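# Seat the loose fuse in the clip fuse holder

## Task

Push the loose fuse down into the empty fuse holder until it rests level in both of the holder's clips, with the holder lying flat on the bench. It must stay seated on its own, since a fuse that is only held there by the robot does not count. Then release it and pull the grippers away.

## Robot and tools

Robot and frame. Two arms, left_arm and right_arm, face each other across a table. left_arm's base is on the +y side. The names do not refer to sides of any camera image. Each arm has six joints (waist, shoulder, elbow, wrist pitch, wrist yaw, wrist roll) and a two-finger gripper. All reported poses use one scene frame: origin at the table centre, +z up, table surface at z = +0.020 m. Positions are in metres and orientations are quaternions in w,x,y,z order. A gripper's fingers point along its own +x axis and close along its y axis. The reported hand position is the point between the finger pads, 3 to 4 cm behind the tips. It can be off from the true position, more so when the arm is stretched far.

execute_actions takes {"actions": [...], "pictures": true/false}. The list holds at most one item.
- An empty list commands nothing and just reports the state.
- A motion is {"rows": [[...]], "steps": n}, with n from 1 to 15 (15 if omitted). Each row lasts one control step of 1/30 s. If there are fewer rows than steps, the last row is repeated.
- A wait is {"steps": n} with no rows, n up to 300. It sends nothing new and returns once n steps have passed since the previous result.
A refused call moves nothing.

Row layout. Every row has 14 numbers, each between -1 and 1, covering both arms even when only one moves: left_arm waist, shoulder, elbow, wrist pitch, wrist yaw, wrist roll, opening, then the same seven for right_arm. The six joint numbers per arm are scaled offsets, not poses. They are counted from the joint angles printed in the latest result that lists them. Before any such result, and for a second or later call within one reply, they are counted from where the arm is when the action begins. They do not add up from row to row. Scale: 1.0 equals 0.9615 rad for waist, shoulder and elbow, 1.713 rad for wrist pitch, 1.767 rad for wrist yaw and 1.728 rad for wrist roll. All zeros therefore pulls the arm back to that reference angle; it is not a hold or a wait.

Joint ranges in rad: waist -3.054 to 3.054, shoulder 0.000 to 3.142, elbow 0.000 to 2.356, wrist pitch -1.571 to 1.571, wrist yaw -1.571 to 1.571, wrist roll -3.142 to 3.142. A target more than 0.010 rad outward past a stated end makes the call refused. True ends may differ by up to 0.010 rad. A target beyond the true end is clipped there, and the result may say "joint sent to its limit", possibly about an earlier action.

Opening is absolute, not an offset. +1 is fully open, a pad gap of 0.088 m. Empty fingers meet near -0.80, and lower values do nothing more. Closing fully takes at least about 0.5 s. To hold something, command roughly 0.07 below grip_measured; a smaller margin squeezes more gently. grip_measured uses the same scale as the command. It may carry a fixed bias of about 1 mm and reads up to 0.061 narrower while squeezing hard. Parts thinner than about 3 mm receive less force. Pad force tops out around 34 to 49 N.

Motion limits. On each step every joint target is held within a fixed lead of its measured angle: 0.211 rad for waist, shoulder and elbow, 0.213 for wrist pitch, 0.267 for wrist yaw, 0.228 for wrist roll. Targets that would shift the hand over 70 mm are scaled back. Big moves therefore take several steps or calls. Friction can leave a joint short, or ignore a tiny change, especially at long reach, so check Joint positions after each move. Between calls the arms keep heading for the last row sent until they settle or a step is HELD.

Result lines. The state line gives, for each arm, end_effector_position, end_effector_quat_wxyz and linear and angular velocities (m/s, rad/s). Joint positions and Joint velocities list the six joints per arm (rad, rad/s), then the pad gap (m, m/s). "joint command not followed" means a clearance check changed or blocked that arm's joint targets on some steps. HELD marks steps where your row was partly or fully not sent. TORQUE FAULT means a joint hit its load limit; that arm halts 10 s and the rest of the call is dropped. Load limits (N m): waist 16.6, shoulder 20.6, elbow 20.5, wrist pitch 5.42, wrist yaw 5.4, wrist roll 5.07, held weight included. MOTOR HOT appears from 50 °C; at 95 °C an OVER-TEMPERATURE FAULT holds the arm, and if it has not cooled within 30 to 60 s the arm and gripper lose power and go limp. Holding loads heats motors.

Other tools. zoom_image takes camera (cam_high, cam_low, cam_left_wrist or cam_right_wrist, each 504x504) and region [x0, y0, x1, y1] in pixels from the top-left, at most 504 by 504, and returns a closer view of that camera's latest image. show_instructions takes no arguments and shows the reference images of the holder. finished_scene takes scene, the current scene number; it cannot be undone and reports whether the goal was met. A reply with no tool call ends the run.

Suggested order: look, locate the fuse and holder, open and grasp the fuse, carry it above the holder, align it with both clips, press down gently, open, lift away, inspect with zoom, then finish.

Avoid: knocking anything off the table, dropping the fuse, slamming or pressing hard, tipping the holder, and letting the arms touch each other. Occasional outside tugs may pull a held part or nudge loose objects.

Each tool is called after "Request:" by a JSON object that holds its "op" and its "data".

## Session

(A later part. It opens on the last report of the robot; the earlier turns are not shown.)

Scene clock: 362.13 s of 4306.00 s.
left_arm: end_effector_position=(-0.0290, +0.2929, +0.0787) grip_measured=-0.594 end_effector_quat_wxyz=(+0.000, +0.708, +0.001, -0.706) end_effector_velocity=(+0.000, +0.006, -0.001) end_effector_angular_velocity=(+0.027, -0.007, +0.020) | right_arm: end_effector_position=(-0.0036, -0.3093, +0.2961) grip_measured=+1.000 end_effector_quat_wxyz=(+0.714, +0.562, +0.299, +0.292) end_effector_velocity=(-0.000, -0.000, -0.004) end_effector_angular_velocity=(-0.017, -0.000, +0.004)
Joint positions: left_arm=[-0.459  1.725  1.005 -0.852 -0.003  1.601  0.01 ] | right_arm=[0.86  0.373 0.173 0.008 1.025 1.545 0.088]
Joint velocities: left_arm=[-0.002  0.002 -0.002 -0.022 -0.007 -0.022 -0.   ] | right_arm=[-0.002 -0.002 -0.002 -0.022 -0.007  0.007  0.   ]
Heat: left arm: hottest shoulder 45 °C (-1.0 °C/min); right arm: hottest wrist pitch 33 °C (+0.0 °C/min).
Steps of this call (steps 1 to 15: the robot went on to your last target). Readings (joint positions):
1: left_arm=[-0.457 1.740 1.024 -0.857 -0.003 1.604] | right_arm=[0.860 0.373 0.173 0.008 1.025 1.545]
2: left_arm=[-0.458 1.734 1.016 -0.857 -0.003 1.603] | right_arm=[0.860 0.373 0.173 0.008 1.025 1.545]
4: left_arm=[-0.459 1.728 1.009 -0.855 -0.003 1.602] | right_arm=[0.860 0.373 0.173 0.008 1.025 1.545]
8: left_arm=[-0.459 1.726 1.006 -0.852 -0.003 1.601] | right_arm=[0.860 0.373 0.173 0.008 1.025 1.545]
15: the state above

Request:
{"op": "execute_actions", "data": {"actions": [{"rows": [[-0.0036,-0.0145,-0.014,0.0006,0,-0.0023,-0.66,0,0,0,0,0,0,1],[-0.0071,-0.0291,-0.0281,0.0012,0,-0.0047,-0.66,0,0,0,0,0,0,1],[-0.0107,-0.0436,-0.0421,0.0018,0,-0.007,-0.66,0,0,0,0,0,0,1],[-0.013,-0.0531,-0.0526,0.0024,0,-0.0082,-0.66,0,0,0,0,0,0,1],[-0.0152,-0.0627,-0.0632,0.003,0,-0.0094,-0.66,0,0,0,0,0,0,1],[-0.0174,-0.0722,-0.0737,0.0036,0,-0.0105,-0.66,0,0,0,0,0,0,1],[-0.0197,-0.0817,-0.0842,0.0042,0,-0.0117,-0.66,0,0,0,0,0,0,1],[-0.0219,-0.0912,-0.0947,0.0048,0,-0.0129,-0.66,0,0,0,0,0,0,1],[-0.0242,-0.1008,-0.1053,0.0054,0,-0.014,-0.66,0,0,0,0,0,0,1],[-0.0264,-0.1103,-0.1158,0.006,0,-0.0152,-0.66,0,0,0,0,0,0,1],[-0.0286,-0.1198,-0.1263,0.0066,0,-0.0164,-0.66,0,0,0,0,0,0,1],[-0.0309,-0.1294,-0.1369,0.0072,0,-0.0175,-0.66,0,0,0,0,0,0,1],[-0.0331,-0.1389,-0.1474,0.0078,0,-0.0187,-0.66,0,0,0,0,0,0,1],[-0.0354,-0.1484,-0.1579,0.0084,0,-0.0199,-0.66,0,0,0,0,0,0,1],[-0.0376,-0.1579,-0.1684,0.0091,0,-0.021,-0.66,0,0,0,0,0,0,1]], "steps": 15}], "pictures": false}}

Request:
{"op": "execute_actions", "data": {"actions": [{"steps": 15}]}}

Scene clock: 378.63 s of 4306.00 s.
left_arm: end_effector_position=(-0.0366, +0.3254, +0.0779) grip_measured=-0.594 end_effector_quat_wxyz=(-0.002, +0.709, +0.001, -0.706) end_effector_velocity=(-0.019, +0.077, -0.002) end_effector_angular_velocity=(+0.002, +0.007, -0.005) | right_arm: end_effector_position=(-0.0036, -0.3093, +0.2961) grip_measured=+1.000 end_effector_quat_wxyz=(+0.714, +0.562, +0.299, +0.292) end_effector_velocity=(-0.000, +0.000, -0.003) end_effector_angular_velocity=(-0.026, -0.019, +0.007)
Joint positions: left_arm=[-0.487  1.611  0.875 -0.839 -0.004  1.575  0.01 ] | right_arm=[0.86  0.373 0.173 0.008 1.025 1.545 0.088]
Joint velocities: left_arm=[-0.071 -0.281 -0.305  0.022  0.007 -0.066 -0.   ] | right_arm=[-0.002  0.002 -0.002 -0.007 -0.007 -0.022  0.   ]
Heat: left arm: hottest shoulder 45 °C (-1.0 °C/min); right arm: hottest wrist pitch 33 °C (+0.0 °C/min).
Steps of this call (steps 1 to 15: the robot went on to your last target; steps 16 to 90: nothing new was sent; then 13.00 s passed at rest; steps 91 to 105: all 15 steps of this action). Readings (joint positions):
91: left_arm=[-0.459 1.725 1.004 -0.852 -0.003 1.601] | right_arm=[0.860 0.373 0.173 0.008 1.025 1.545]
92: left_arm=[-0.460 1.723 1.002 -0.850 -0.003 1.600] | right_arm=[0.860 0.373 0.173 0.008 1.025 1.545]
94: left_arm=[-0.462 1.711 0.988 -0.846 -0.004 1.597] | right_arm=[0.860 0.373 0.173 0.008 1.025 1.545]
98: left_arm=[-0.472 1.675 0.946 -0.846 -0.004 1.589] | right_arm=[0.860 0.373 0.173 0.008 1.025 1.545]
105: the state above

Scene clock: 379.13 s of 4306.00 s.
left_arm: end_effector_position=(-0.0380, +0.3317, +0.0776) grip_measured=-0.594 end_effector_quat_wxyz=(-0.002, +0.709, +0.001, -0.706) end_effector_velocity=(-0.002, +0.005, +0.000) end_effector_angular_velocity=(+0.022, +0.007, +0.005) | right_arm: end_effector_position=(-0.0036, -0.3093, +0.2961) grip_measured=+1.000 end_effector_quat_wxyz=(+0.714, +0.562, +0.299, +0.292) end_effector_velocity=(-0.002, +0.002, -0.002) end_effector_angular_velocity=(-0.013, -0.004, +0.020)
Joint positions: left_arm=[-0.492  1.588  0.85  -0.837 -0.004  1.57   0.01 ] | right_arm=[0.86  0.373 0.173 0.008 1.025 1.545 0.088]
Joint velocities: left_arm=[-0.002 -0.002 -0.002 -0.022  0.007 -0.007 -0.   ] | right_arm=[-0.002 -0.002 -0.002 -0.007 -0.022 -0.007  0.   ]
Heat: left arm: hottest shoulder 45 °C (-1.0 °C/min); right arm: hottest wrist pitch 33 °C (+0.0 °C/min).
Steps of this call (steps 1 to 15: the robot went on to your last target). Readings (joint positions):
1: left_arm=[-0.489 1.603 0.866 -0.839 -0.004 1.574] | right_arm=[0.860 0.373 0.173 0.008 1.025 1.545]
2: left_arm=[-0.491 1.597 0.859 -0.839 -0.004 1.573] | right_arm=[0.860 0.373 0.173 0.008 1.025 1.545]
4: left_arm=[-0.492 1.592 0.853 -0.838 -0.004 1.571] | right_arm=[0.860 0.373 0.173 0.008 1.025 1.545]
8: left_arm=[-0.492 1.589 0.850 -0.837 -0.004 1.571] | right_arm=[0.860 0.373 0.173 0.008 1.025 1.545]
15: the state above

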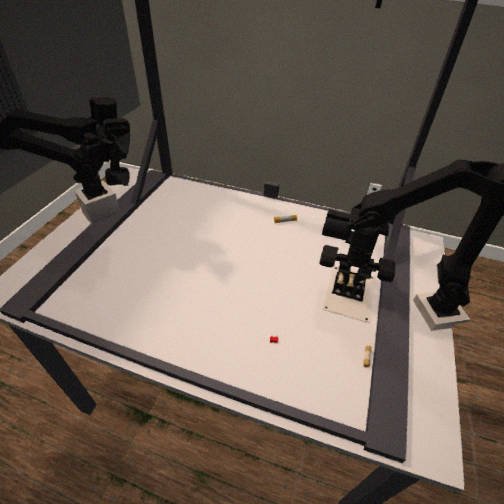

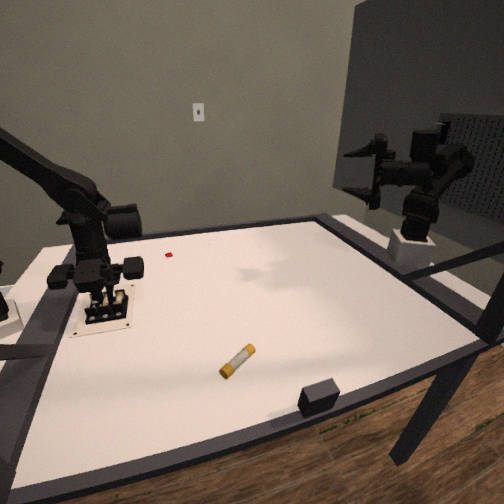

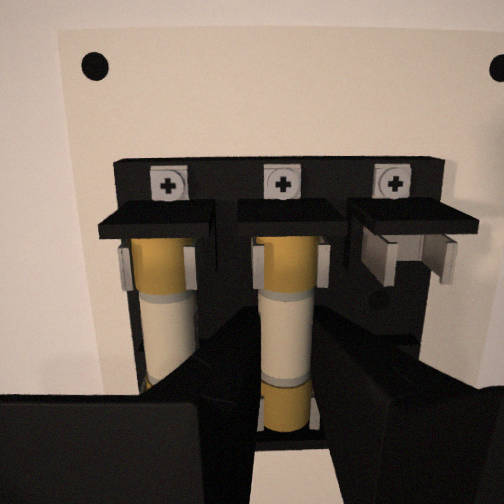

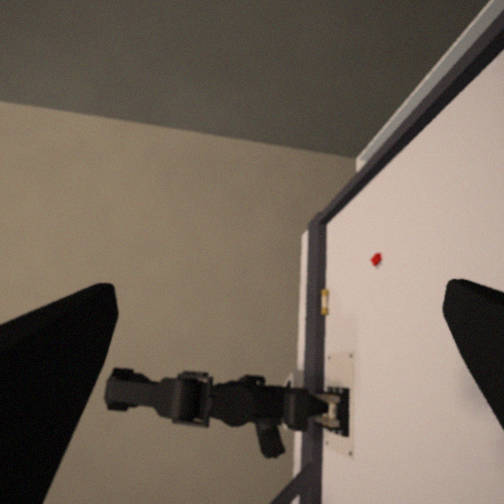

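Request:
{"op": "execute_actions", "data": {"actions": [{"rows": [[0,0,0,0,0,0,-0.55,0,0,0,0,0,0,1],[0,0,0,0,0,0,-0.45,0,0,0,0,0,0,1],[0,0,0,0,0,0,-0.39,0,0,0,0,0,0,1],[0,-0.005,0.004,0,0,0,-0.39,0,0,0,0,0,0,1],[0,-0.012,0.011,-0.001,0,0,-0.39,0,0,0,0,0,0,1],[0,-0.0205,0.024,-0.0129,0,0,-0.39,0,0,0,0,0,0,1],[0,-0.029,0.037,-0.0247,0,0,-0.39,0,0,0,0,0,0,1],[0,-0.0376,0.05,-0.0364,0,0,-0.39,0,0,0,0,0,0,1],[0,-0.0461,0.063,-0.0482,0,0,-0.39,0,0,0,0,0,0,1],[0,-0.0547,0.076,-0.0599,0,0,-0.39,0,0,0,0,0,0,1],[0,-0.0632,0.089,-0.0717,0,0,-0.39,0,0,0,0,0,0,1],[0,-0.0718,0.102,-0.0834,0,0,-0.39,0,0,0,0,0,0,1],[0,-0.0803,0.115,-0.0952,0,0,-0.39,0,0,0,0,0,0,1],[0,-0.0889,0.128,-0.107,0,0,-0.39,0,0,0,0,0,0,1],[0,-0.0975,0.1413,-0.1187,0,0,-0.39,0,0,0,0,0,0,1]], "steps": 15}], "pictures": false}}

Request:
{"op": "execute_actions", "data": {"actions": [{"steps": 15}]}}

Scene clock: 429.77 s of 4306.00 s.
left_arm: end_effector_position=(-0.0380, +0.3314, +0.1136) grip_measured=-0.394 end_effector_quat_wxyz=(+0.000, +0.709, -0.001, -0.706) end_effector_velocity=(-0.000, +0.004, +0.149) end_effector_angular_velocity=(-0.046, +0.007, +0.010) | right_arm: end_effector_position=(-0.0036, -0.3093, +0.2961) grip_measured=+1.000 end_effector_quat_wxyz=(+0.714, +0.562, +0.299, +0.292) end_effector_velocity=(-0.000, +0.000, -0.002) end_effector_angular_velocity=(-0.012, -0.006, +0.005)
Joint positions: left_arm=[-0.492  1.523  0.942 -0.988 -0.004  1.57   0.02 ] | right_arm=[0.86  0.373 0.173 0.008 1.025 1.545 0.088]
Joint velocities: left_arm=[ 0.002 -0.256  0.383 -0.593  0.007 -0.007  0.001] | right_arm=[-0.002 -0.002 -0.002 -0.007 -0.007 -0.007  0.   ]
Heat: left arm: hottest shoulder 41 °C (-4.0 °C/min); right arm: hottest wrist pitch 33 °C (+0.0 °C/min).
Steps of this call (steps 1 to 15: the robot went on to your last target; steps 16 to 90: nothing new was sent; then 47.13 s passed at rest; steps 91 to 105: all 15 steps of this action). Readings (joint positions):
91: left_arm=[-0.492 1.588 0.850 -0.837 -0.004 1.570] | right_arm=[0.860 0.373 0.173 0.008 1.025 1.545]
92: left_arm=[-0.492 1.588 0.850 -0.837 -0.004 1.570] | right_arm=[0.860 0.373 0.173 0.008 1.025 1.545]
94: left_arm=[-0.492 1.588 0.850 -0.837 -0.004 1.570] | right_arm=[0.860 0.373 0.173 0.008 1.025 1.545]
98: left_arm=[-0.492 1.579 0.859 -0.863 -0.004 1.570] | right_arm=[0.860 0.373 0.173 0.008 1.025 1.545]
105: the state above

Scene clock: 430.27 s of 4306.00 s.
left_arm: end_effector_position=(-0.0380, +0.3322, +0.1262) grip_measured=-0.393 end_effector_quat_wxyz=(+0.002, +0.709, -0.002, -0.706) end_effector_velocity=(-0.001, +0.002, -0.000) end_effector_angular_velocity=(+0.007, +0.007, +0.010) | right_arm: end_effector_position=(-0.0036, -0.3093, +0.2961) grip_measured=+1.000 end_effector_quat_wxyz=(+0.714, +0.562, +0.299, +0.292) end_effector_velocity=(-0.000, +0.000, -0.003) end_effector_angular_velocity=(-0.017, -0.008, +0.005)
Joint positions: left_arm=[-0.492  1.5    0.974 -1.038 -0.004  1.57   0.02 ] | right_arm=[0.86  0.373 0.173 0.008 1.025 1.545 0.088]
Joint velocities: left_arm=[ 0.002 -0.002 -0.002 -0.007  0.007 -0.007 -0.   ] | right_arm=[-0.002  0.002 -0.002 -0.007 -0.007 -0.007  0.   ]
Heat: left arm: hottest shoulder 41 °C (-4.1 °C/min); right arm: hottest wrist pitch 33 °C (+0.0 °C/min).
Steps of this call (steps 1 to 15: the robot went on to your last target). Readings (joint positions):
1: left_arm=[-0.492 1.515 0.953 -1.005 -0.004 1.570] | right_arm=[0.860 0.373 0.173 0.008 1.025 1.545]
2: left_arm=[-0.492 1.509 0.961 -1.015 -0.004 1.570] | right_arm=[0.860 0.373 0.173 0.008 1.025 1.545]
4: left_arm=[-0.492 1.502 0.971 -1.026 -0.004 1.570] | right_arm=[0.860 0.373 0.173 0.008 1.025 1.545]
8: left_arm=[-0.492 1.500 0.974 -1.036 -0.004 1.570] | right_arm=[0.860 0.373 0.173 0.008 1.025 1.545]
15: the state above

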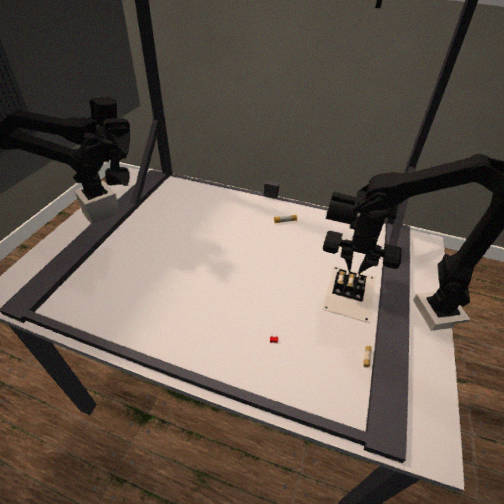

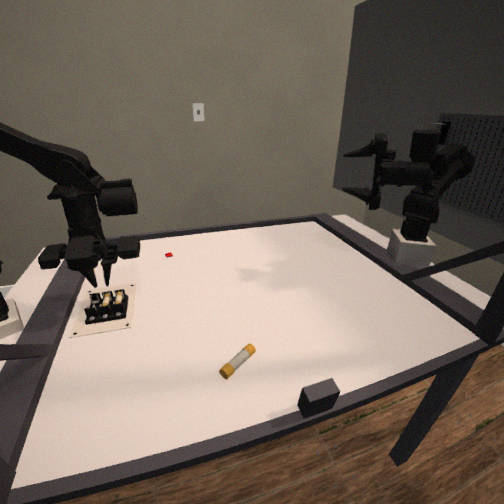

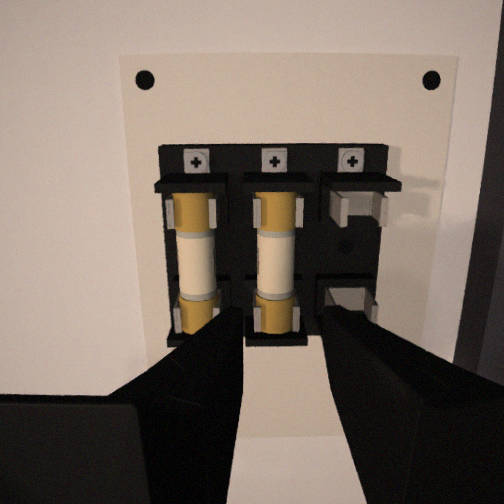

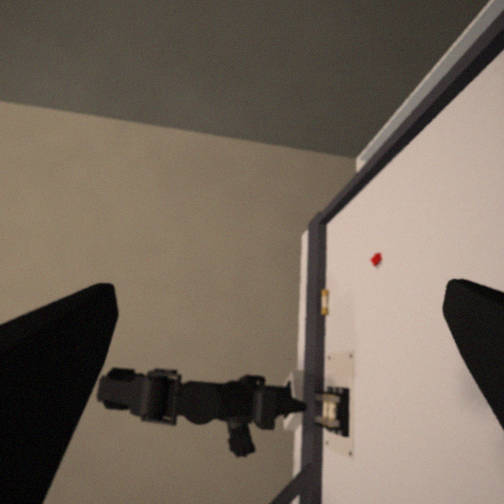

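Request:
{"op": "execute_actions", "data": {"actions": [{"rows": [[0.02,0.003,0.001,0.001,0,-0.009,-0.3,0,0,0,0,0,0,1],[0.06,0.009,0.003,0.003,0,-0.028,-0.2,0,0,0,0,0,0,1],[0.12,0.018,0.006,0.007,0.001,-0.056,-0.1,0,0,0,0,0,0,1],[0.19,0.029,0.009,0.011,0.001,-0.088,0,0,0,0,0,0,0,1],[0.26,0.039,0.013,0.015,0.001,-0.12,0.1,0,0,0,0,0,0,1],[0.33,0.05,0.016,0.019,0.002,-0.153,0.2,0,0,0,0,0,0,1],[0.4,0.06,0.02,0.022,0.002,-0.185,0.3,0,0,0,0,0,0,1],[0.47,0.071,0.023,0.026,0.002,-0.218,0.4,0,0,0,0,0,0,1],[0.54,0.082,0.027,0.03,0.003,-0.25,0.45,0,0,0,0,0,0,1],[0.61,0.092,0.03,0.034,0.003,-0.282,0.45,0,0,0,0,0,0,1],[0.68,0.103,0.033,0.038,0.003,-0.315,0.45,0,0,0,0,0,0,1],[0.75,0.113,0.037,0.042,0.004,-0.347,0.45,0,0,0,0,0,0,1],[0.81,0.122,0.04,0.045,0.004,-0.375,0.45,0,0,0,0,0,0,1],[0.86,0.13,0.042,0.048,0.004,-0.398,0.45,0,0,0,0,0,0,1],[0.898,0.1358,0.0441,0.0504,0.004,-0.4156,0.45,0,0,0,0,0,0,1]], "steps": 15}], "pictures": false}}

Request:
{"op": "execute_actions", "data": {"actions": [{"steps": 25}]}}

Scene clock: 452.93 s of 4306.00 s.
left_arm: end_effector_position=(+0.1312, +0.3731, +0.1078) grip_measured=+0.426 end_effector_quat_wxyz=(+0.428, +0.562, +0.428, -0.563) end_effector_velocity=(+0.385, +0.268, -0.040) end_effector_angular_velocity=(+0.034, +0.019, +2.999) | right_arm: end_effector_position=(-0.0036, -0.3093, +0.2961) grip_measured=+1.000 end_effector_quat_wxyz=(+0.714, +0.562, +0.299, +0.292) end_effector_velocity=(+0.001, -0.000, -0.002) end_effector_angular_velocity=(-0.022, -0.018, +0.002)
Joint positions: left_arm=[ 0.204  1.606  1.    -0.964  0.002  0.964  0.06 ] | right_arm=[0.86  0.373 0.173 0.008 1.025 1.545 0.088]
Joint velocities: left_arm=[ 1.761  0.237  0.076  0.125 -0.007 -1.238  0.011] | right_arm=[-0.007 -0.002 -0.002 -0.007 -0.007 -0.022  0.   ]
Heat: left arm: hottest shoulder 40 °C (-3.0 °C/min); right arm: hottest wrist pitch 33 °C (+0.0 °C/min).
Steps of this call (steps 1 to 15: the robot went on to your last target; steps 16 to 90: nothing new was sent; then 19.17 s passed at rest; steps 91 to 105: all 15 steps of this action). Readings (joint positions):
91: left_arm=[-0.492 1.500 0.974 -1.038 -0.004 1.570] | right_arm=[0.860 0.373 0.173 0.008 1.025 1.545]
92: left_arm=[-0.485 1.500 0.974 -1.038 -0.003 1.562] | right_arm=[0.860 0.373 0.173 0.008 1.025 1.545]
94: left_arm=[-0.435 1.505 0.974 -1.034 0.002 1.512] | right_arm=[0.860 0.373 0.173 0.008 1.025 1.545]
98: left_arm=[-0.212 1.539 0.979 -1.009 0.002 1.328] | right_arm=[0.860 0.373 0.173 0.008 1.025 1.545]
105: the state above

Scene clock: 453.77 s of 4306.00 s.
left_arm: end_effector_position=(+0.1643, +0.4020, +0.1043) grip_measured=+0.447 end_effector_quat_wxyz=(+0.499, +0.500, +0.501, -0.500) end_effector_velocity=(-0.002, +0.001, +0.000) end_effector_angular_velocity=(-0.001, +0.010, -0.005) | right_arm: end_effector_position=(-0.0036, -0.3093, +0.2961) grip_measured=+1.000 end_effector_quat_wxyz=(+0.714, +0.562, +0.299, +0.292) end_effector_velocity=(+0.002, -0.002, -0.001) end_effector_angular_velocity=(-0.006, +0.000, -0.010)
Joint positions: left_arm=[ 0.368  1.624  1.004 -0.954  0.     0.858  0.061] | right_arm=[0.86  0.373 0.173 0.008 1.025 1.545 0.088]
Joint velocities: left_arm=[ 0.002 -0.002 -0.002 -0.007  0.007  0.007  0.   ] | right_arm=[-0.002 -0.007  0.002 -0.022  0.007  0.007  0.   ]
Heat: left arm: hottest shoulder 40 °C (-3.0 °C/min); right arm: hottest wrist pitch 33 °C (+0.0 °C/min).
Steps of this call (steps 1 to 25: the robot went on to your last target). Readings (joint positions):
1: left_arm=[0.260 1.613 1.003 -0.960 0.000 0.929] | right_arm=[0.860 0.373 0.173 0.008 1.025 1.545]
2: left_arm=[0.305 1.618 1.004 -0.957 -0.002 0.906] | right_arm=[0.860 0.373 0.173 0.008 1.025 1.545]
4: left_arm=[0.352 1.622 1.004 -0.957 -0.003 0.880] | right_arm=[0.860 0.373 0.173 0.008 1.025 1.545]
8: left_arm=[0.365 1.623 1.004 -0.955 0.000 0.863] | right_arm=[0.860 0.373 0.173 0.008 1.025 1.545]
25: the state above

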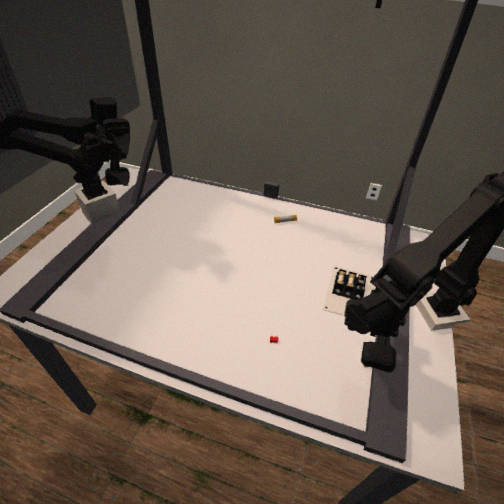

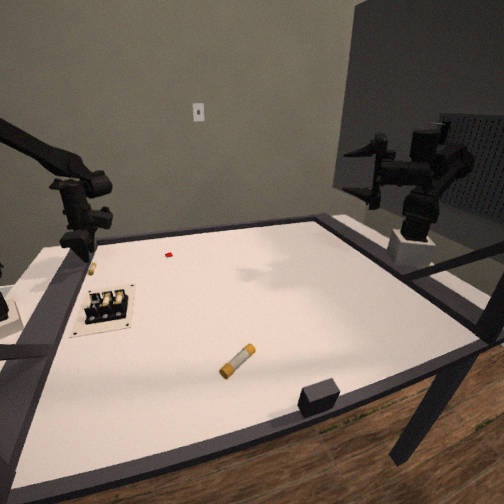

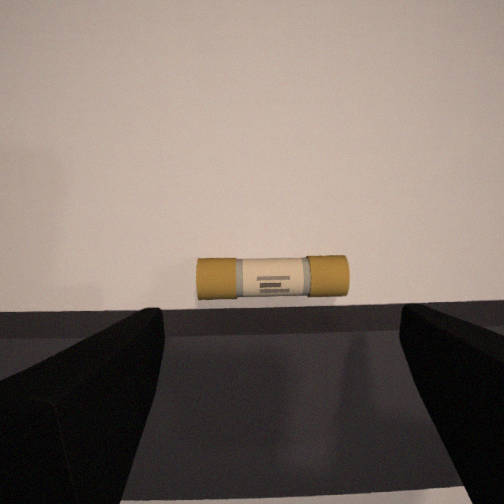

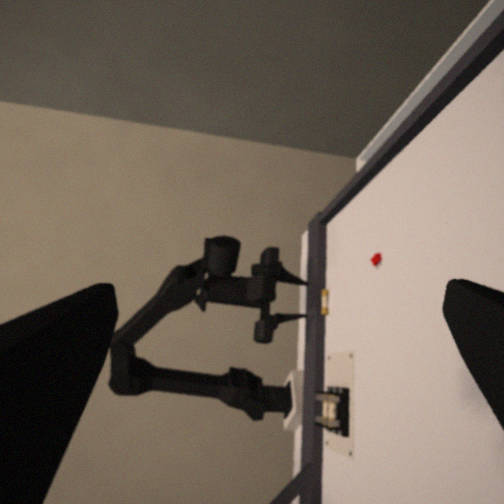

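Request:
{"op": "execute_actions", "data": {"actions": [{"rows": [[0,0.005,-0.008,0.004,0,-0.003,0.45,0,0,0,0,0,0,1],[0,0.011,-0.017,0.009,0,-0.006,0.45,0,0,0,0,0,0,1],[0,0.016,-0.025,0.016,0,-0.008,0.45,0,0,0,0,0,0,1],[0,0.0205,-0.032,0.0225,0,-0.01,0.45,0,0,0,0,0,0,1],[0,0.025,-0.039,0.029,0,-0.012,0.45,0,0,0,0,0,0,1],[0,0.03,-0.046,0.0355,0,-0.014,0.45,0,0,0,0,0,0,1],[0,0.0345,-0.053,0.042,0,-0.016,0.45,0,0,0,0,0,0,1],[0,0.039,-0.06,0.0485,0,-0.018,0.45,0,0,0,0,0,0,1],[0,0.044,-0.067,0.055,0,-0.0195,0.45,0,0,0,0,0,0,1],[0,0.0485,-0.074,0.0615,0,-0.0203,0.45,0,0,0,0,0,0,1],[0,0.0532,-0.0812,0.068,0,-0.0203,0.45,0,0,0,0,0,0,1]], "steps": 15}], "pictures": false}}

Request:
{"op": "execute_actions", "data": {"actions": [{"steps": 10}]}}

Scene clock: 509.07 s of 4306.00 s.
left_arm: end_effector_position=(+0.1639, +0.4023, +0.0784) grip_measured=+0.447 end_effector_quat_wxyz=(+0.506, +0.492, +0.509, -0.493) end_effector_velocity=(-0.005, +0.003, -0.016) end_effector_angular_velocity=(+0.017, +0.008, +0.015) | right_arm: end_effector_position=(-0.0036, -0.3093, +0.2961) grip_measured=+1.000 end_effector_quat_wxyz=(+0.714, +0.562, +0.299, +0.292) end_effector_velocity=(-0.001, +0.001, -0.004) end_effector_angular_velocity=(-0.018, -0.005, +0.015)
Joint positions: left_arm=[ 0.368  1.667  0.938 -0.846  0.     0.829  0.061] | right_arm=[0.86  0.373 0.173 0.008 1.025 1.545 0.088]
Joint velocities: left_arm=[-0.007  0.022 -0.046  0.051 -0.007 -0.022 -0.   ] | right_arm=[-0.007 -0.002 -0.007 -0.007 -0.022 -0.007  0.   ]
Heat: left arm: hottest shoulder 36 °C (-4.0 °C/min); right arm: hottest elbow 33 °C (+0.0 °C/min).
Steps of this call (steps 1 to 15: the robot went on to your last target; steps 16 to 90: nothing new was sent; then 51.80 s passed at rest; steps 91 to 105: all 15 steps of this action). Readings (joint positions):
91: left_arm=[0.368 1.624 1.004 -0.953 0.000 0.858] | right_arm=[0.860 0.373 0.173 0.008 1.025 1.545]
92: left_arm=[0.368 1.624 1.004 -0.951 0.000 0.857] | right_arm=[0.860 0.373 0.173 0.008 1.025 1.545]
94: left_arm=[0.368 1.627 1.000 -0.936 0.000 0.852] | right_arm=[0.860 0.373 0.173 0.008 1.025 1.545]
98: left_arm=[0.368 1.642 0.976 -0.899 0.000 0.841] | right_arm=[0.860 0.373 0.173 0.008 1.025 1.545]
105: the state above

Scene clock: 509.40 s of 4306.00 s.
left_arm: end_effector_position=(+0.1646, +0.4017, +0.0780) grip_measured=+0.447 end_effector_quat_wxyz=(+0.507, +0.492, +0.508, -0.493) end_effector_velocity=(-0.001, +0.003, +0.000) end_effector_angular_velocity=(+0.010, +0.001, +0.010) | right_arm: end_effector_position=(-0.0036, -0.3093, +0.2961) grip_measured=+1.000 end_effector_quat_wxyz=(+0.714, +0.562, +0.299, +0.292) end_effector_velocity=(-0.002, +0.001, -0.003) end_effector_angular_velocity=(-0.023, -0.015, +0.021)
Joint positions: left_arm=[ 0.368  1.668  0.937 -0.84   0.     0.828  0.061] | right_arm=[0.86  0.373 0.173 0.008 1.025 1.545 0.088]
Joint velocities: left_arm=[ 0.002 -0.002 -0.002 -0.007 -0.007 -0.007 -0.   ] | right_arm=[-0.002 -0.007 -0.007 -0.007 -0.022 -0.022  0.   ]
Heat: left arm: hottest shoulder 36 °C (-4.1 °C/min); right arm: hottest elbow 33 °C (+0.0 °C/min).
Steps of this call (steps 1 to 10: the robot went on to your last target). Readings (joint positions):
1: left_arm=[0.368 1.668 0.937 -0.844 0.000 0.829] | right_arm=[0.860 0.373 0.173 0.008 1.025 1.545]
2: left_arm=[0.368 1.668 0.937 -0.843 0.000 0.829] | right_arm=[0.860 0.373 0.173 0.008 1.025 1.545]
4: left_arm=[0.368 1.668 0.937 -0.840 0.000 0.828] | right_arm=[0.860 0.373 0.173 0.008 1.025 1.545]
8: left_arm=[0.368 1.668 0.937 -0.840 0.000 0.828] | right_arm=[0.860 0.373 0.173 0.008 1.025 1.545]
10: the state above

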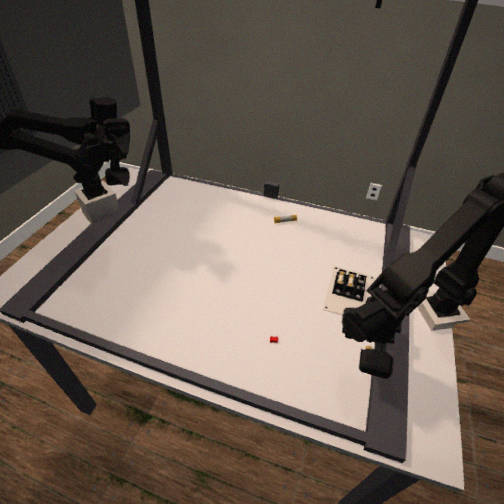

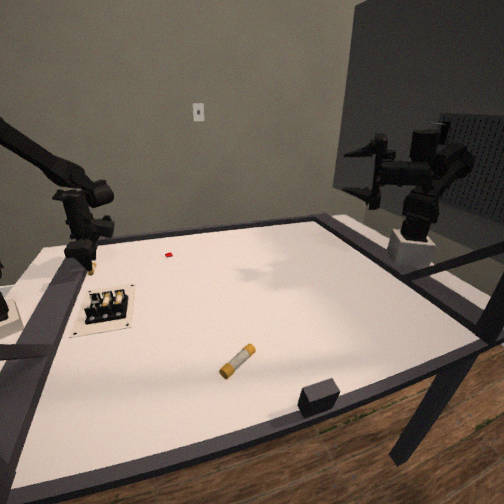

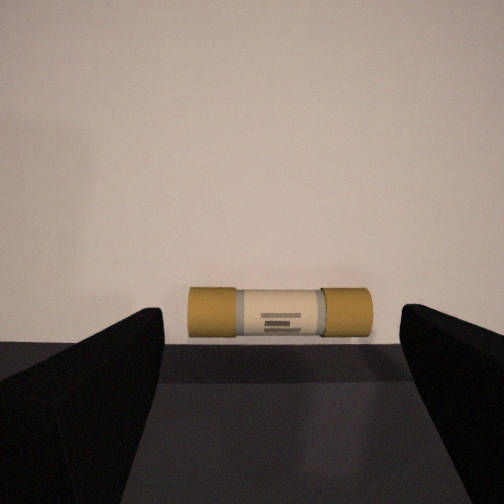

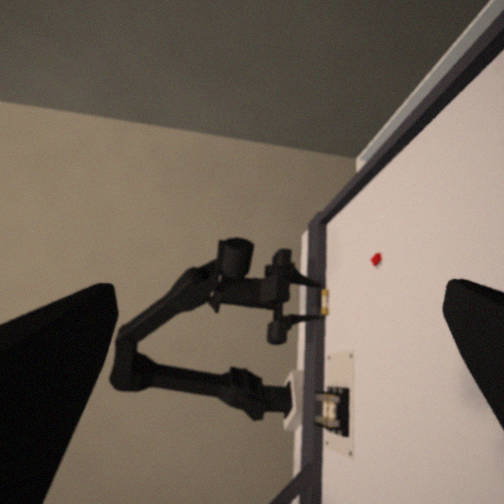

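Request:
{"op": "zoom_image", "data": {"camera": "cam_left_wrist", "region": [100, 260, 460, 440]}}

Request:
{"op": "zoom_image", "data": {"camera": "cam_low", "region": [40, 220, 140, 300]}}

Region (100, 260, 460, 440) of cam_left_wrist's 504x504 image, scaled by 1.400, with more detail than that image has.

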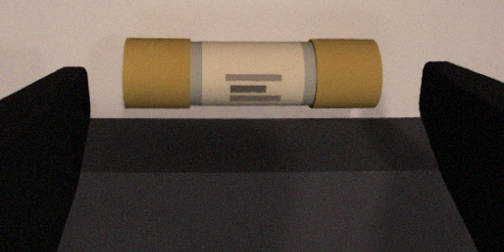

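Region (40, 220, 140, 300) of cam_low's 504x504 image, scaled by 5.040, with more detail than that image has; it fills the top 403 rows of this view, and the rest is white.

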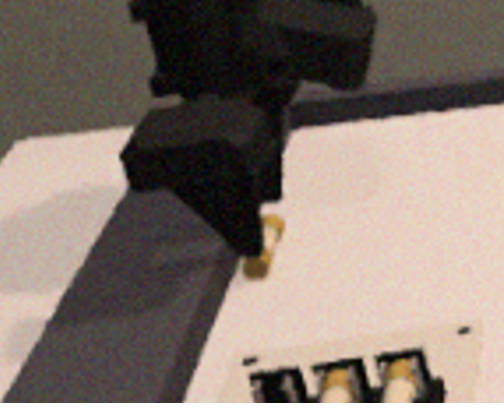

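Request:
{"op": "execute_actions", "data": {"actions": [{"rows": [[0.003,0.005,-0.008,0.003,0,0,0.45,0,0,0,0,0,0,1],[0.006,0.01,-0.016,0.007,0,0,0.45,0,0,0,0,0,0,1],[0.009,0.013,-0.021,0.011,0,0,0.45,0,0,0,0,0,0,1],[0.009,0.016,-0.0255,0.0155,0,0,0.45,0,0,0,0,0,0,1],[0.009,0.019,-0.03,0.02,0,0,0.45,0,0,0,0,0,0,1],[0.009,0.022,-0.0345,0.024,0,0,0.45,0,0,0,0,0,0,1],[0.009,0.025,-0.039,0.028,0,0,0.45,0,0,0,0,0,0,1],[0.009,0.028,-0.0435,0.032,0,0,0.45,0,0,0,0,0,0,1],[0.009,0.031,-0.048,0.036,0,0,0.45,0,0,0,0,0,0,1],[0.009,0.0335,-0.052,0.0395,0,0,0.45,0,0,0,0,0,0,1],[0.009,0.0359,-0.0556,0.0421,0,0,0.45,0,0,0,0,0,0,1]], "steps": 15}], "pictures": false}}

Request:
{"op": "execute_actions", "data": {"actions": [{"steps": 10}]}}

Scene clock: 558.63 s of 4306.00 s.
left_arm: end_effector_position=(+0.1639, +0.4043, +0.0622) grip_measured=+0.447 end_effector_quat_wxyz=(+0.508, +0.491, +0.510, -0.491) end_effector_velocity=(-0.001, +0.002, -0.008) end_effector_angular_velocity=(+0.004, -0.007, +0.005) | right_arm: end_effector_position=(-0.0036, -0.3093, +0.2961) grip_measured=+1.000 end_effector_quat_wxyz=(+0.714, +0.562, +0.299, +0.292) end_effector_velocity=(-0.000, +0.001, +0.002) end_effector_angular_velocity=(-0.003, -0.011, +0.007)
Joint positions: left_arm=[ 0.374  1.695  0.895 -0.773  0.     0.828  0.061] | right_arm=[0.86  0.373 0.173 0.008 1.025 1.545 0.088]
Joint velocities: left_arm=[-0.002  0.007 -0.027  0.037 -0.007 -0.007 -0.   ] | right_arm=[-0.002 -0.002  0.002  0.007 -0.007 -0.022  0.   ]
Heat: left arm: hottest shoulder 36 °C (-1.0 °C/min); right arm: hottest wrist pitch 34 °C (+1.0 °C/min).
Steps of this call (steps 1 to 15: the robot went on to your last target; steps 16 to 90: nothing new was sent; then 45.73 s passed at rest; steps 91 to 105: all 15 steps of this action). Readings (joint positions):
91: left_arm=[0.368 1.668 0.937 -0.839 0.000 0.828] | right_arm=[0.860 0.373 0.173 0.008 1.025 1.545]
92: left_arm=[0.368 1.668 0.936 -0.837 0.000 0.828] | right_arm=[0.860 0.373 0.173 0.008 1.025 1.545]
94: left_arm=[0.370 1.670 0.932 -0.828 0.000 0.828] | right_arm=[0.860 0.373 0.173 0.008 1.025 1.545]
98: left_arm=[0.373 1.680 0.917 -0.803 0.000 0.828] | right_arm=[0.860 0.373 0.173 0.008 1.025 1.545]
105: the state above

Scene clock: 558.97 s of 4306.00 s.
left_arm: end_effector_position=(+0.1643, +0.4039, +0.0620) grip_measured=+0.447 end_effector_quat_wxyz=(+0.509, +0.491, +0.509, -0.491) end_effector_velocity=(-0.002, +0.001, -0.001) end_effector_angular_velocity=(+0.002, +0.014, +0.010) | right_arm: end_effector_position=(-0.0036, -0.3093, +0.2961) grip_measured=+1.000 end_effector_quat_wxyz=(+0.714, +0.562, +0.299, +0.292) end_effector_velocity=(-0.001, +0.001, +0.000) end_effector_angular_velocity=(-0.008, -0.005, +0.010)
Joint positions: left_arm=[ 0.374  1.695  0.894 -0.77   0.     0.828  0.061] | right_arm=[0.86  0.373 0.173 0.008 1.025 1.545 0.088]
Joint velocities: left_arm=[ 0.002  0.002 -0.002 -0.007  0.007 -0.007 -0.   ] | right_arm=[ 0.002 -0.002  0.002 -0.007 -0.007 -0.007  0.   ]
Heat: left arm: hottest shoulder 36 °C (-1.0 °C/min); right arm: hottest wrist pitch 34 °C (+1.0 °C/min).
Steps of this call (steps 1 to 10: the robot went on to your last target). Readings (joint positions):
1: left_arm=[0.374 1.695 0.894 -0.772 0.000 0.828] | right_arm=[0.860 0.373 0.173 0.008 1.025 1.545]
2: left_arm=[0.374 1.695 0.894 -0.771 0.000 0.828] | right_arm=[0.860 0.373 0.173 0.008 1.025 1.545]
4: left_arm=[0.374 1.695 0.894 -0.770 0.000 0.828] | right_arm=[0.860 0.373 0.173 0.008 1.025 1.545]
8: left_arm=[0.374 1.695 0.894 -0.770 0.000 0.828] | right_arm=[0.860 0.373 0.173 0.008 1.025 1.545]
10: the state above

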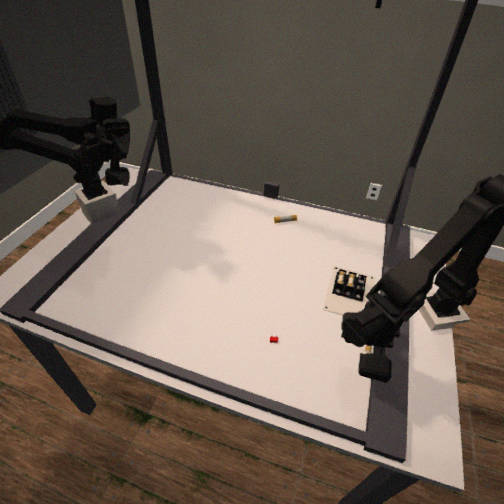

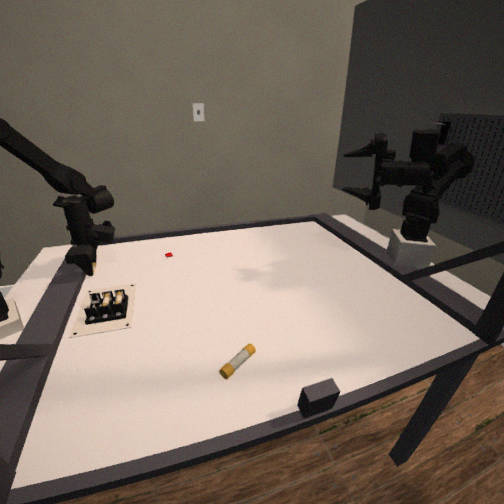

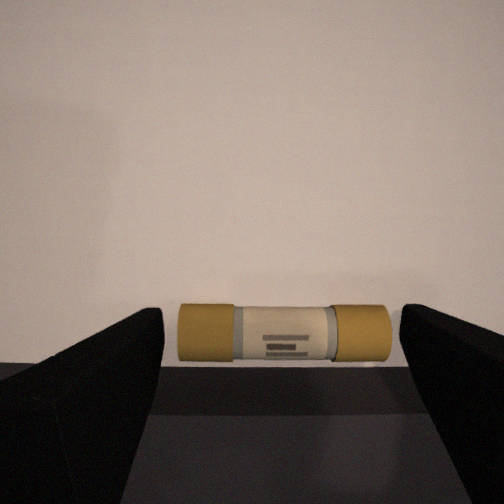

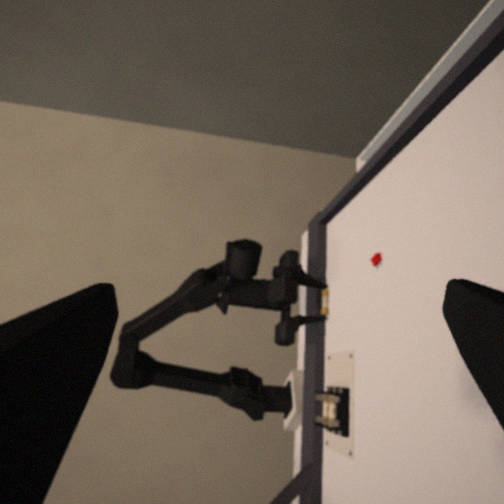

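Request:
{"op": "zoom_image", "data": {"camera": "cam_left_wrist", "region": [120, 280, 440, 440]}}

Region (120, 280, 440, 440) of cam_left_wrist's 504x504 image, scaled by 1.575, with more detail than that image has.

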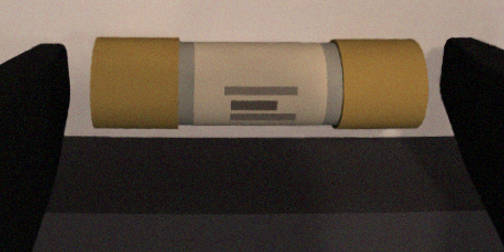

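Request:
{"op": "execute_actions", "data": {"actions": [{"rows": [[0,0,0,0,0,0,0.4,0,0,0,0,0,0,1],[0,0,0,0,0,0,0.36,0,0,0,0,0,0,1],[0,0,0,0,0,0,0.32,0,0,0,0,0,0,1],[0,0,0,0,0,0,0.29,0,0,0,0,0,0,1],[0,0,0,0,0,0,0.26,0,0,0,0,0,0,1],[0,0,0,0,0,0,0.24,0,0,0,0,0,0,1],[0,0,0,0,0,0,0.22,0,0,0,0,0,0,1],[0,0,0,0,0,0,0.2,0,0,0,0,0,0,1],[0,0,0,0,0,0,0.18,0,0,0,0,0,0,1],[0,0,0,0,0,0,0.16,0,0,0,0,0,0,1],[0,0,0,0,0,0,0.14,0,0,0,0,0,0,1],[0,0,0,0,0,0,0.13,0,0,0,0,0,0,1]], "steps": 15}]}}

Scene clock: 579.10 s of 4306.00 s.
left_arm: end_effector_position=(+0.1643, +0.4039, +0.0620) grip_measured=+0.178 end_effector_quat_wxyz=(+0.509, +0.491, +0.509, -0.491) end_effector_velocity=(-0.002, +0.001, +0.000) end_effector_angular_velocity=(+0.010, +0.001, -0.000) | right_arm: end_effector_position=(-0.0036, -0.3093, +0.2961) grip_measured=+1.000 end_effector_quat_wxyz=(+0.714, +0.562, +0.299, +0.292) end_effector_velocity=(+0.001, -0.001, +0.001) end_effector_angular_velocity=(+0.017, +0.008, -0.010)
Joint positions: left_arm=[ 0.374  1.695  0.894 -0.77   0.     0.828  0.048] | right_arm=[0.86  0.373 0.173 0.008 1.025 1.545 0.088]
Joint velocities: left_arm=[-0.007 -0.002 -0.002 -0.007 -0.007 -0.007 -0.   ] | right_arm=[-0.002 -0.007 -0.002  0.007  0.007  0.007  0.   ]
Heat: left arm: hottest shoulder 35 °C (-1.0 °C/min); right arm: hottest wrist pitch 34 °C (+0.0 °C/min).
Steps of this call (steps 1 to 15: the robot went on to your last target; steps 16 to 90: nothing new was sent; then 16.63 s passed at rest; steps 91 to 105: all 15 steps of this action). Readings (joint positions):
91: left_arm=[0.374 1.695 0.894 -0.770 0.000 0.828] | right_arm=[0.860 0.373 0.173 0.008 1.025 1.545]
92: left_arm=[0.374 1.695 0.894 -0.770 0.000 0.828] | right_arm=[0.860 0.373 0.173 0.008 1.025 1.545]
94: left_arm=[0.374 1.695 0.894 -0.770 0.000 0.828] | right_arm=[0.860 0.373 0.173 0.008 1.025 1.545]
98: left_arm=[0.374 1.695 0.894 -0.770 0.000 0.828] | right_arm=[0.860 0.373 0.173 0.008 1.025 1.545]
105: the state above

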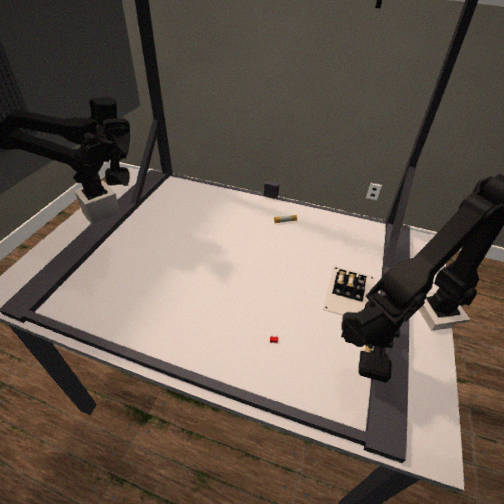

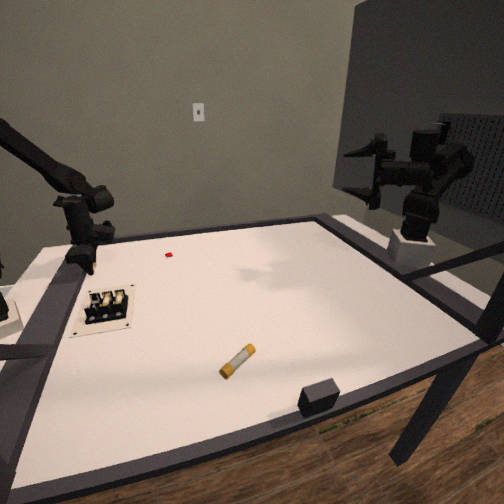

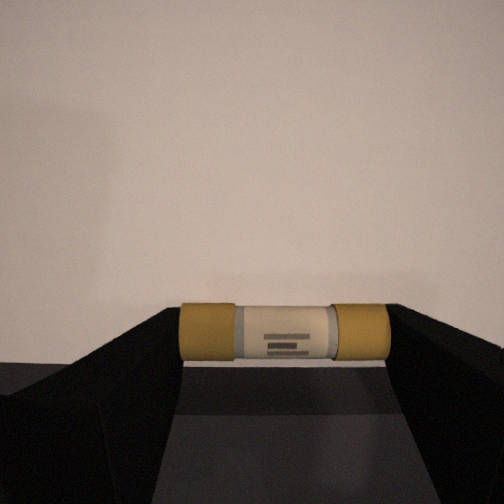

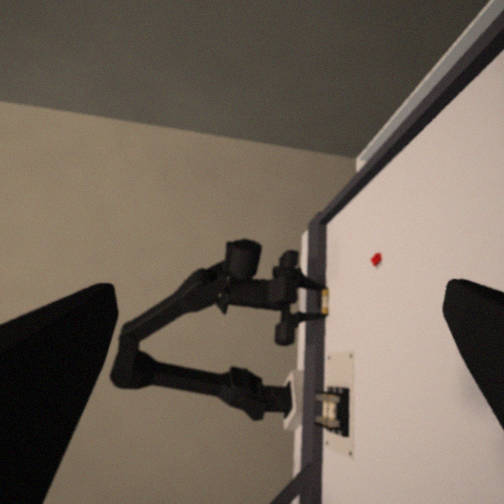

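Request:
{"op": "execute_actions", "data": {"actions": [{"rows": [[0,0,0,0,0,0,0.115,0,0,0,0,0,0,1],[0,-0.004,0.005,0,0,0,0.105,0,0,0,0,0,0,1],[0,-0.009,0.012,-0.002,0,0,0.105,0,0,0,0,0,0,1],[0,-0.015,0.02,-0.009,0,0,0.105,0,0,0,0,0,0,1],[0,-0.023,0.031,-0.02,0,0,0.105,0,0,0,0,0,0,1],[0,-0.032,0.042,-0.031,0,0,0.105,0,0,0,0,0,0,1],[0,-0.041,0.053,-0.042,0,0,0.105,0,0,0,0,0,0,1],[0,-0.049,0.064,-0.053,0,0,0.105,0,0,0,0,0,0,1],[0,-0.057,0.075,-0.064,0,0,0.105,0,0,0,0,0,0,1],[0,-0.065,0.086,-0.075,0,0,0.105,0,0,0,0,0,0,1],[-0.01,-0.073,0.097,-0.086,0,-0.005,0.105,0,0,0,0,0,0,1],[-0.03,-0.081,0.108,-0.097,0,-0.016,0.105,0,0,0,0,0,0,1],[-0.06,-0.089,0.119,-0.107,0,-0.032,0.105,0,0,0,0,0,0,1],[-0.1,-0.096,0.13,-0.116,0,-0.053,0.105,0,0,0,0,0,0,1],[-0.15,-0.102,0.139,-0.125,0,-0.08,0.105,0,0,0,0,0,0,1]], "steps": 15}]}}

Scene clock: 608.27 s of 4306.00 s.
left_arm: end_effector_position=(+0.1556, +0.3939, +0.1015) grip_measured=+0.178 end_effector_quat_wxyz=(+0.510, +0.490, +0.511, -0.488) end_effector_velocity=(-0.154, -0.167, +0.124) end_effector_angular_velocity=(+0.008, -0.068, +0.034) | right_arm: end_effector_position=(-0.0036, -0.3093, +0.2961) grip_measured=+1.000 end_effector_quat_wxyz=(+0.714, +0.562, +0.299, +0.292) end_effector_velocity=(-0.000, +0.000, -0.004) end_effector_angular_velocity=(-0.017, -0.008, +0.005)
Joint positions: left_arm=[ 0.322  1.623  0.991 -0.94  -0.002  0.768  0.048] | right_arm=[0.86  0.373 0.173 0.008 1.025 1.545 0.088]
Joint velocities: left_arm=[-0.882 -0.212  0.305 -0.476 -0.051 -0.916 -0.   ] | right_arm=[-0.002 -0.002 -0.007 -0.007 -0.007 -0.007  0.   ]
Heat: left arm: hottest shoulder 36 °C (+0.0 °C/min); right arm: hottest wrist pitch 34 °C (+0.0 °C/min).
Steps of this call (steps 1 to 15: the robot went on to your last target; steps 16 to 90: nothing new was sent; then 25.67 s passed at rest; steps 91 to 105: all 15 steps of this action). Readings (joint positions):
91: left_arm=[0.374 1.695 0.894 -0.770 0.000 0.828] | right_arm=[0.860 0.373 0.173 0.008 1.025 1.545]
92: left_arm=[0.374 1.695 0.894 -0.770 0.000 0.828] | right_arm=[0.860 0.373 0.173 0.008 1.025 1.545]
94: left_arm=[0.374 1.694 0.895 -0.771 0.000 0.828] | right_arm=[0.860 0.373 0.173 0.008 1.025 1.545]
98: left_arm=[0.374 1.680 0.914 -0.821 0.000 0.828] | right_arm=[0.860 0.373 0.173 0.008 1.025 1.545]
105: the state above

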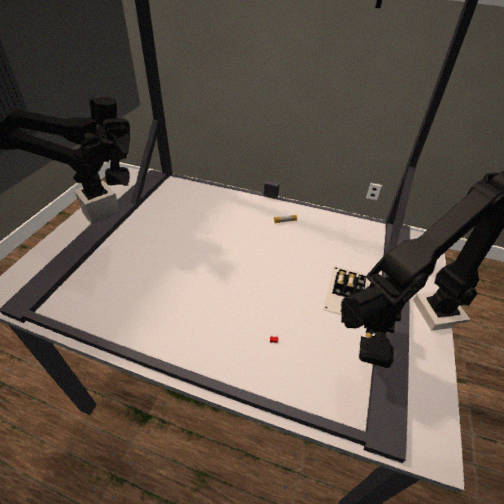

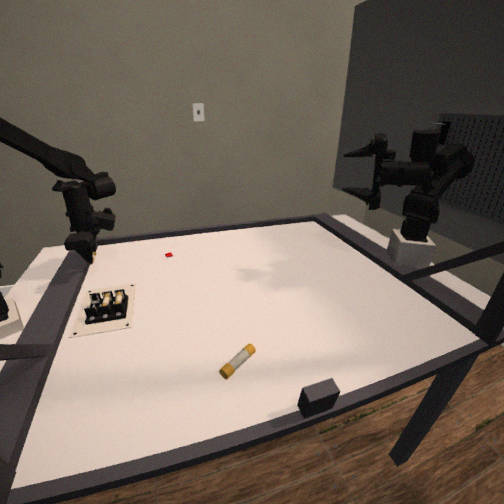

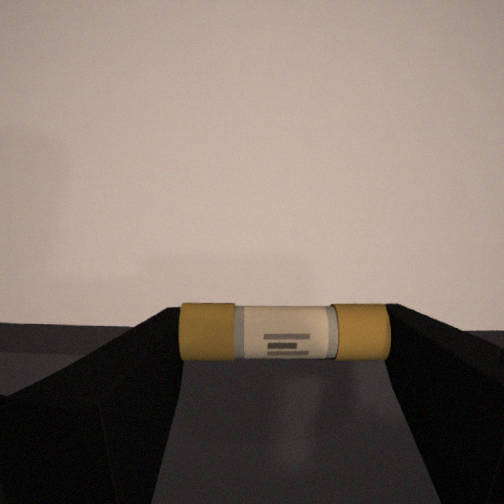

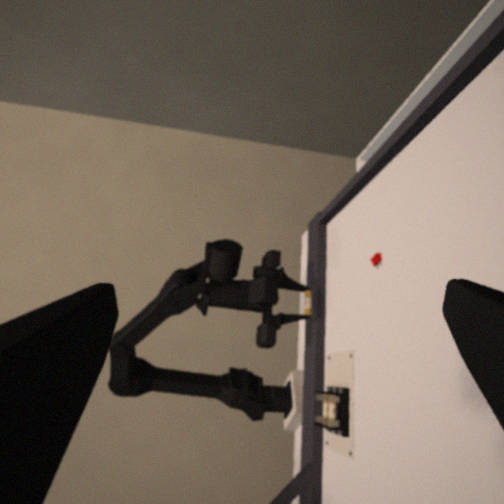

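Request:
{"op": "execute_actions", "data": {"actions": [{"rows": [[-0.111,-0.028,0.023,-0.0258,0.001,-0.053,0.105,0,0,0,0,0,0,1],[-0.142,-0.036,0.016,-0.0261,0.001,-0.07,0.105,0,0,0,0,0,0,1],[-0.188,-0.047,0.004,-0.0266,0.001,-0.094,0.105,0,0,0,0,0,0,1],[-0.249,-0.063,-0.011,-0.0271,0.001,-0.127,0.105,0,0,0,0,0,0,1],[-0.311,-0.078,-0.026,-0.0277,0.001,-0.16,0.105,0,0,0,0,0,0,1],[-0.372,-0.093,-0.042,-0.0283,0.001,-0.193,0.105,0,0,0,0,0,0,1],[-0.433,-0.109,-0.057,-0.0288,0.001,-0.226,0.105,0,0,0,0,0,0,1],[-0.494,-0.124,-0.072,-0.0294,0.001,-0.259,0.105,0,0,0,0,0,0,1],[-0.556,-0.14,-0.087,-0.03,0.001,-0.292,0.105,0,0,0,0,0,0,1],[-0.617,-0.155,-0.103,-0.0305,0.001,-0.324,0.105,0,0,0,0,0,0,1],[-0.678,-0.171,-0.118,-0.0311,0.001,-0.357,0.105,0,0,0,0,0,0,1],[-0.74,-0.186,-0.133,-0.0317,0.001,-0.39,0.105,0,0,0,0,0,0,1],[-0.793,-0.2,-0.146,-0.0322,0.001,-0.419,0.105,0,0,0,0,0,0,1],[-0.832,-0.209,-0.156,-0.0325,0.001,-0.439,0.105,0,0,0,0,0,0,1],[-0.8623,-0.2169,-0.1635,-0.0328,0.001,-0.4559,0.105,0,0,0,0,0,0,1]], "steps": 15}], "pictures": false}}

Request:
{"op": "execute_actions", "data": {"actions": [{"steps": 20}]}}

Scene clock: 635.87 s of 4306.00 s.
left_arm: end_effector_position=(-0.0186, +0.3511, +0.1130) grip_measured=+0.178 end_effector_quat_wxyz=(+0.499, +0.500, +0.499, -0.502) end_effector_velocity=(-0.314, +0.074, -0.009) end_effector_angular_velocity=(+0.042, +0.013, -0.122) | right_arm: end_effector_position=(-0.0036, -0.3093, +0.2961) grip_measured=+1.000 end_effector_quat_wxyz=(+0.714, +0.562, +0.299, +0.292) end_effector_velocity=(-0.002, +0.002, -0.000) end_effector_angular_velocity=(+0.001, +0.001, +0.020)
Joint positions: left_arm=[-0.403  1.45   0.873 -0.992  0.001  0.092  0.048] | right_arm=[0.86  0.373 0.173 0.008 1.025 1.545 0.088]
Joint velocities: left_arm=[-1.346 -0.354 -0.344 -0.051  0.007 -1.223 -0.   ] | right_arm=[-0.002 -0.002 -0.002  0.007 -0.022 -0.007  0.   ]
Heat: left arm: hottest shoulder 37 °C (+2.0 °C/min); right arm: hottest wrist pitch 34 °C (+0.0 °C/min).
Steps of this call (steps 1 to 30: the robot went on to your last target; steps 31 to 90: nothing new was sent; then 24.10 s passed at rest; steps 91 to 105: all 15 steps of this action). Readings (joint positions):
91: left_arm=[0.231 1.605 1.015 -0.982 0.002 0.693] | right_arm=[0.860 0.373 0.173 0.008 1.025 1.545]
92: left_arm=[0.226 1.604 1.015 -0.982 -0.000 0.683] | right_arm=[0.860 0.373 0.173 0.008 1.025 1.545]
94: left_arm=[0.188 1.596 1.011 -0.982 -0.005 0.636] | right_arm=[0.860 0.373 0.173 0.008 1.025 1.545]
98: left_arm=[-0.009 1.548 0.970 -0.984 -0.003 0.456] | right_arm=[0.860 0.373 0.173 0.008 1.025 1.545]
105: the state above

Scene clock: 636.53 s of 4306.00 s.
left_arm: end_effector_position=(-0.0414, +0.3582, +0.1119) grip_measured=+0.178 end_effector_quat_wxyz=(+0.499, +0.500, +0.501, -0.500) end_effector_velocity=(+0.001, +0.004, +0.001) end_effector_angular_velocity=(+0.017, -0.008, -0.010) | right_arm: end_effector_position=(-0.0036, -0.3093, +0.2961) grip_measured=+1.000 end_effector_quat_wxyz=(+0.714, +0.562, +0.299, +0.292) end_effector_velocity=(-0.000, -0.000, -0.004) end_effector_angular_velocity=(-0.036, -0.022, +0.007)
Joint positions: left_arm=[-0.504  1.422  0.845 -0.995  0.002 -0.014  0.048] | right_arm=[0.86  0.373 0.173 0.008 1.025 1.545 0.088]
Joint velocities: left_arm=[-0.002 -0.002  0.002 -0.022 -0.007  0.007 -0.   ] | right_arm=[-0.002 -0.002 -0.002 -0.022 -0.007 -0.022  0.   ]
Heat: left arm: hottest shoulder 37 °C (+2.0 °C/min); right arm: hottest wrist pitch 34 °C (+0.0 °C/min).
Steps of this call (steps 1 to 20: the robot went on to your last target). Readings (joint positions):
1: left_arm=[-0.442 1.440 0.864 -0.994 0.003 0.058] | right_arm=[0.860 0.373 0.173 0.008 1.025 1.545]
2: left_arm=[-0.469 1.433 0.856 -0.995 0.004 0.036] | right_arm=[0.860 0.373 0.173 0.008 1.025 1.545]
4: left_arm=[-0.491 1.426 0.850 -0.995 0.004 0.009] | right_arm=[0.860 0.373 0.173 0.008 1.025 1.545]
8: left_arm=[-0.501 1.423 0.846 -0.995 0.002 -0.009] | right_arm=[0.860 0.373 0.173 0.008 1.025 1.545]
20: the state above

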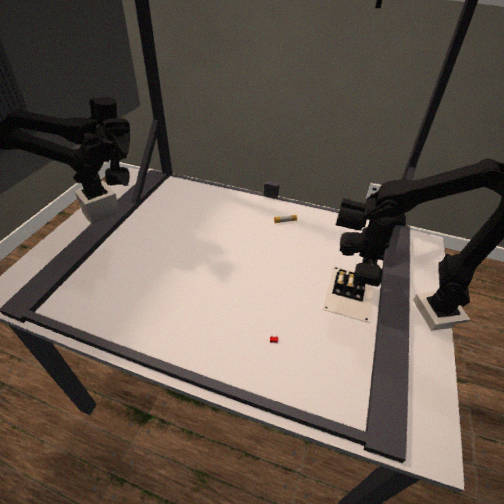

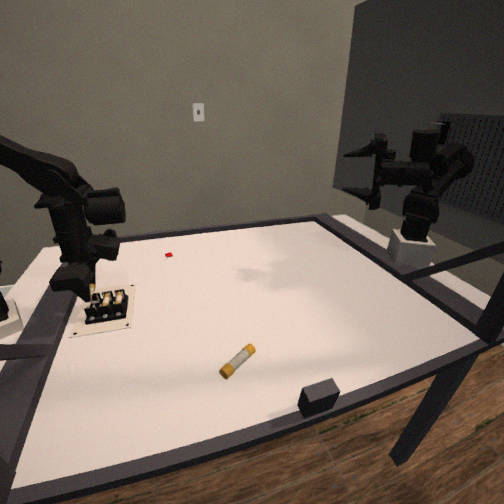

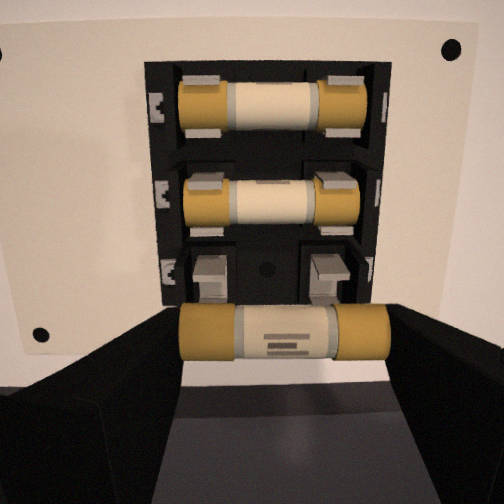

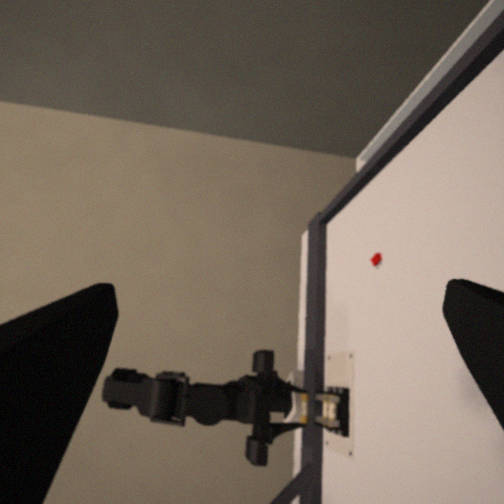

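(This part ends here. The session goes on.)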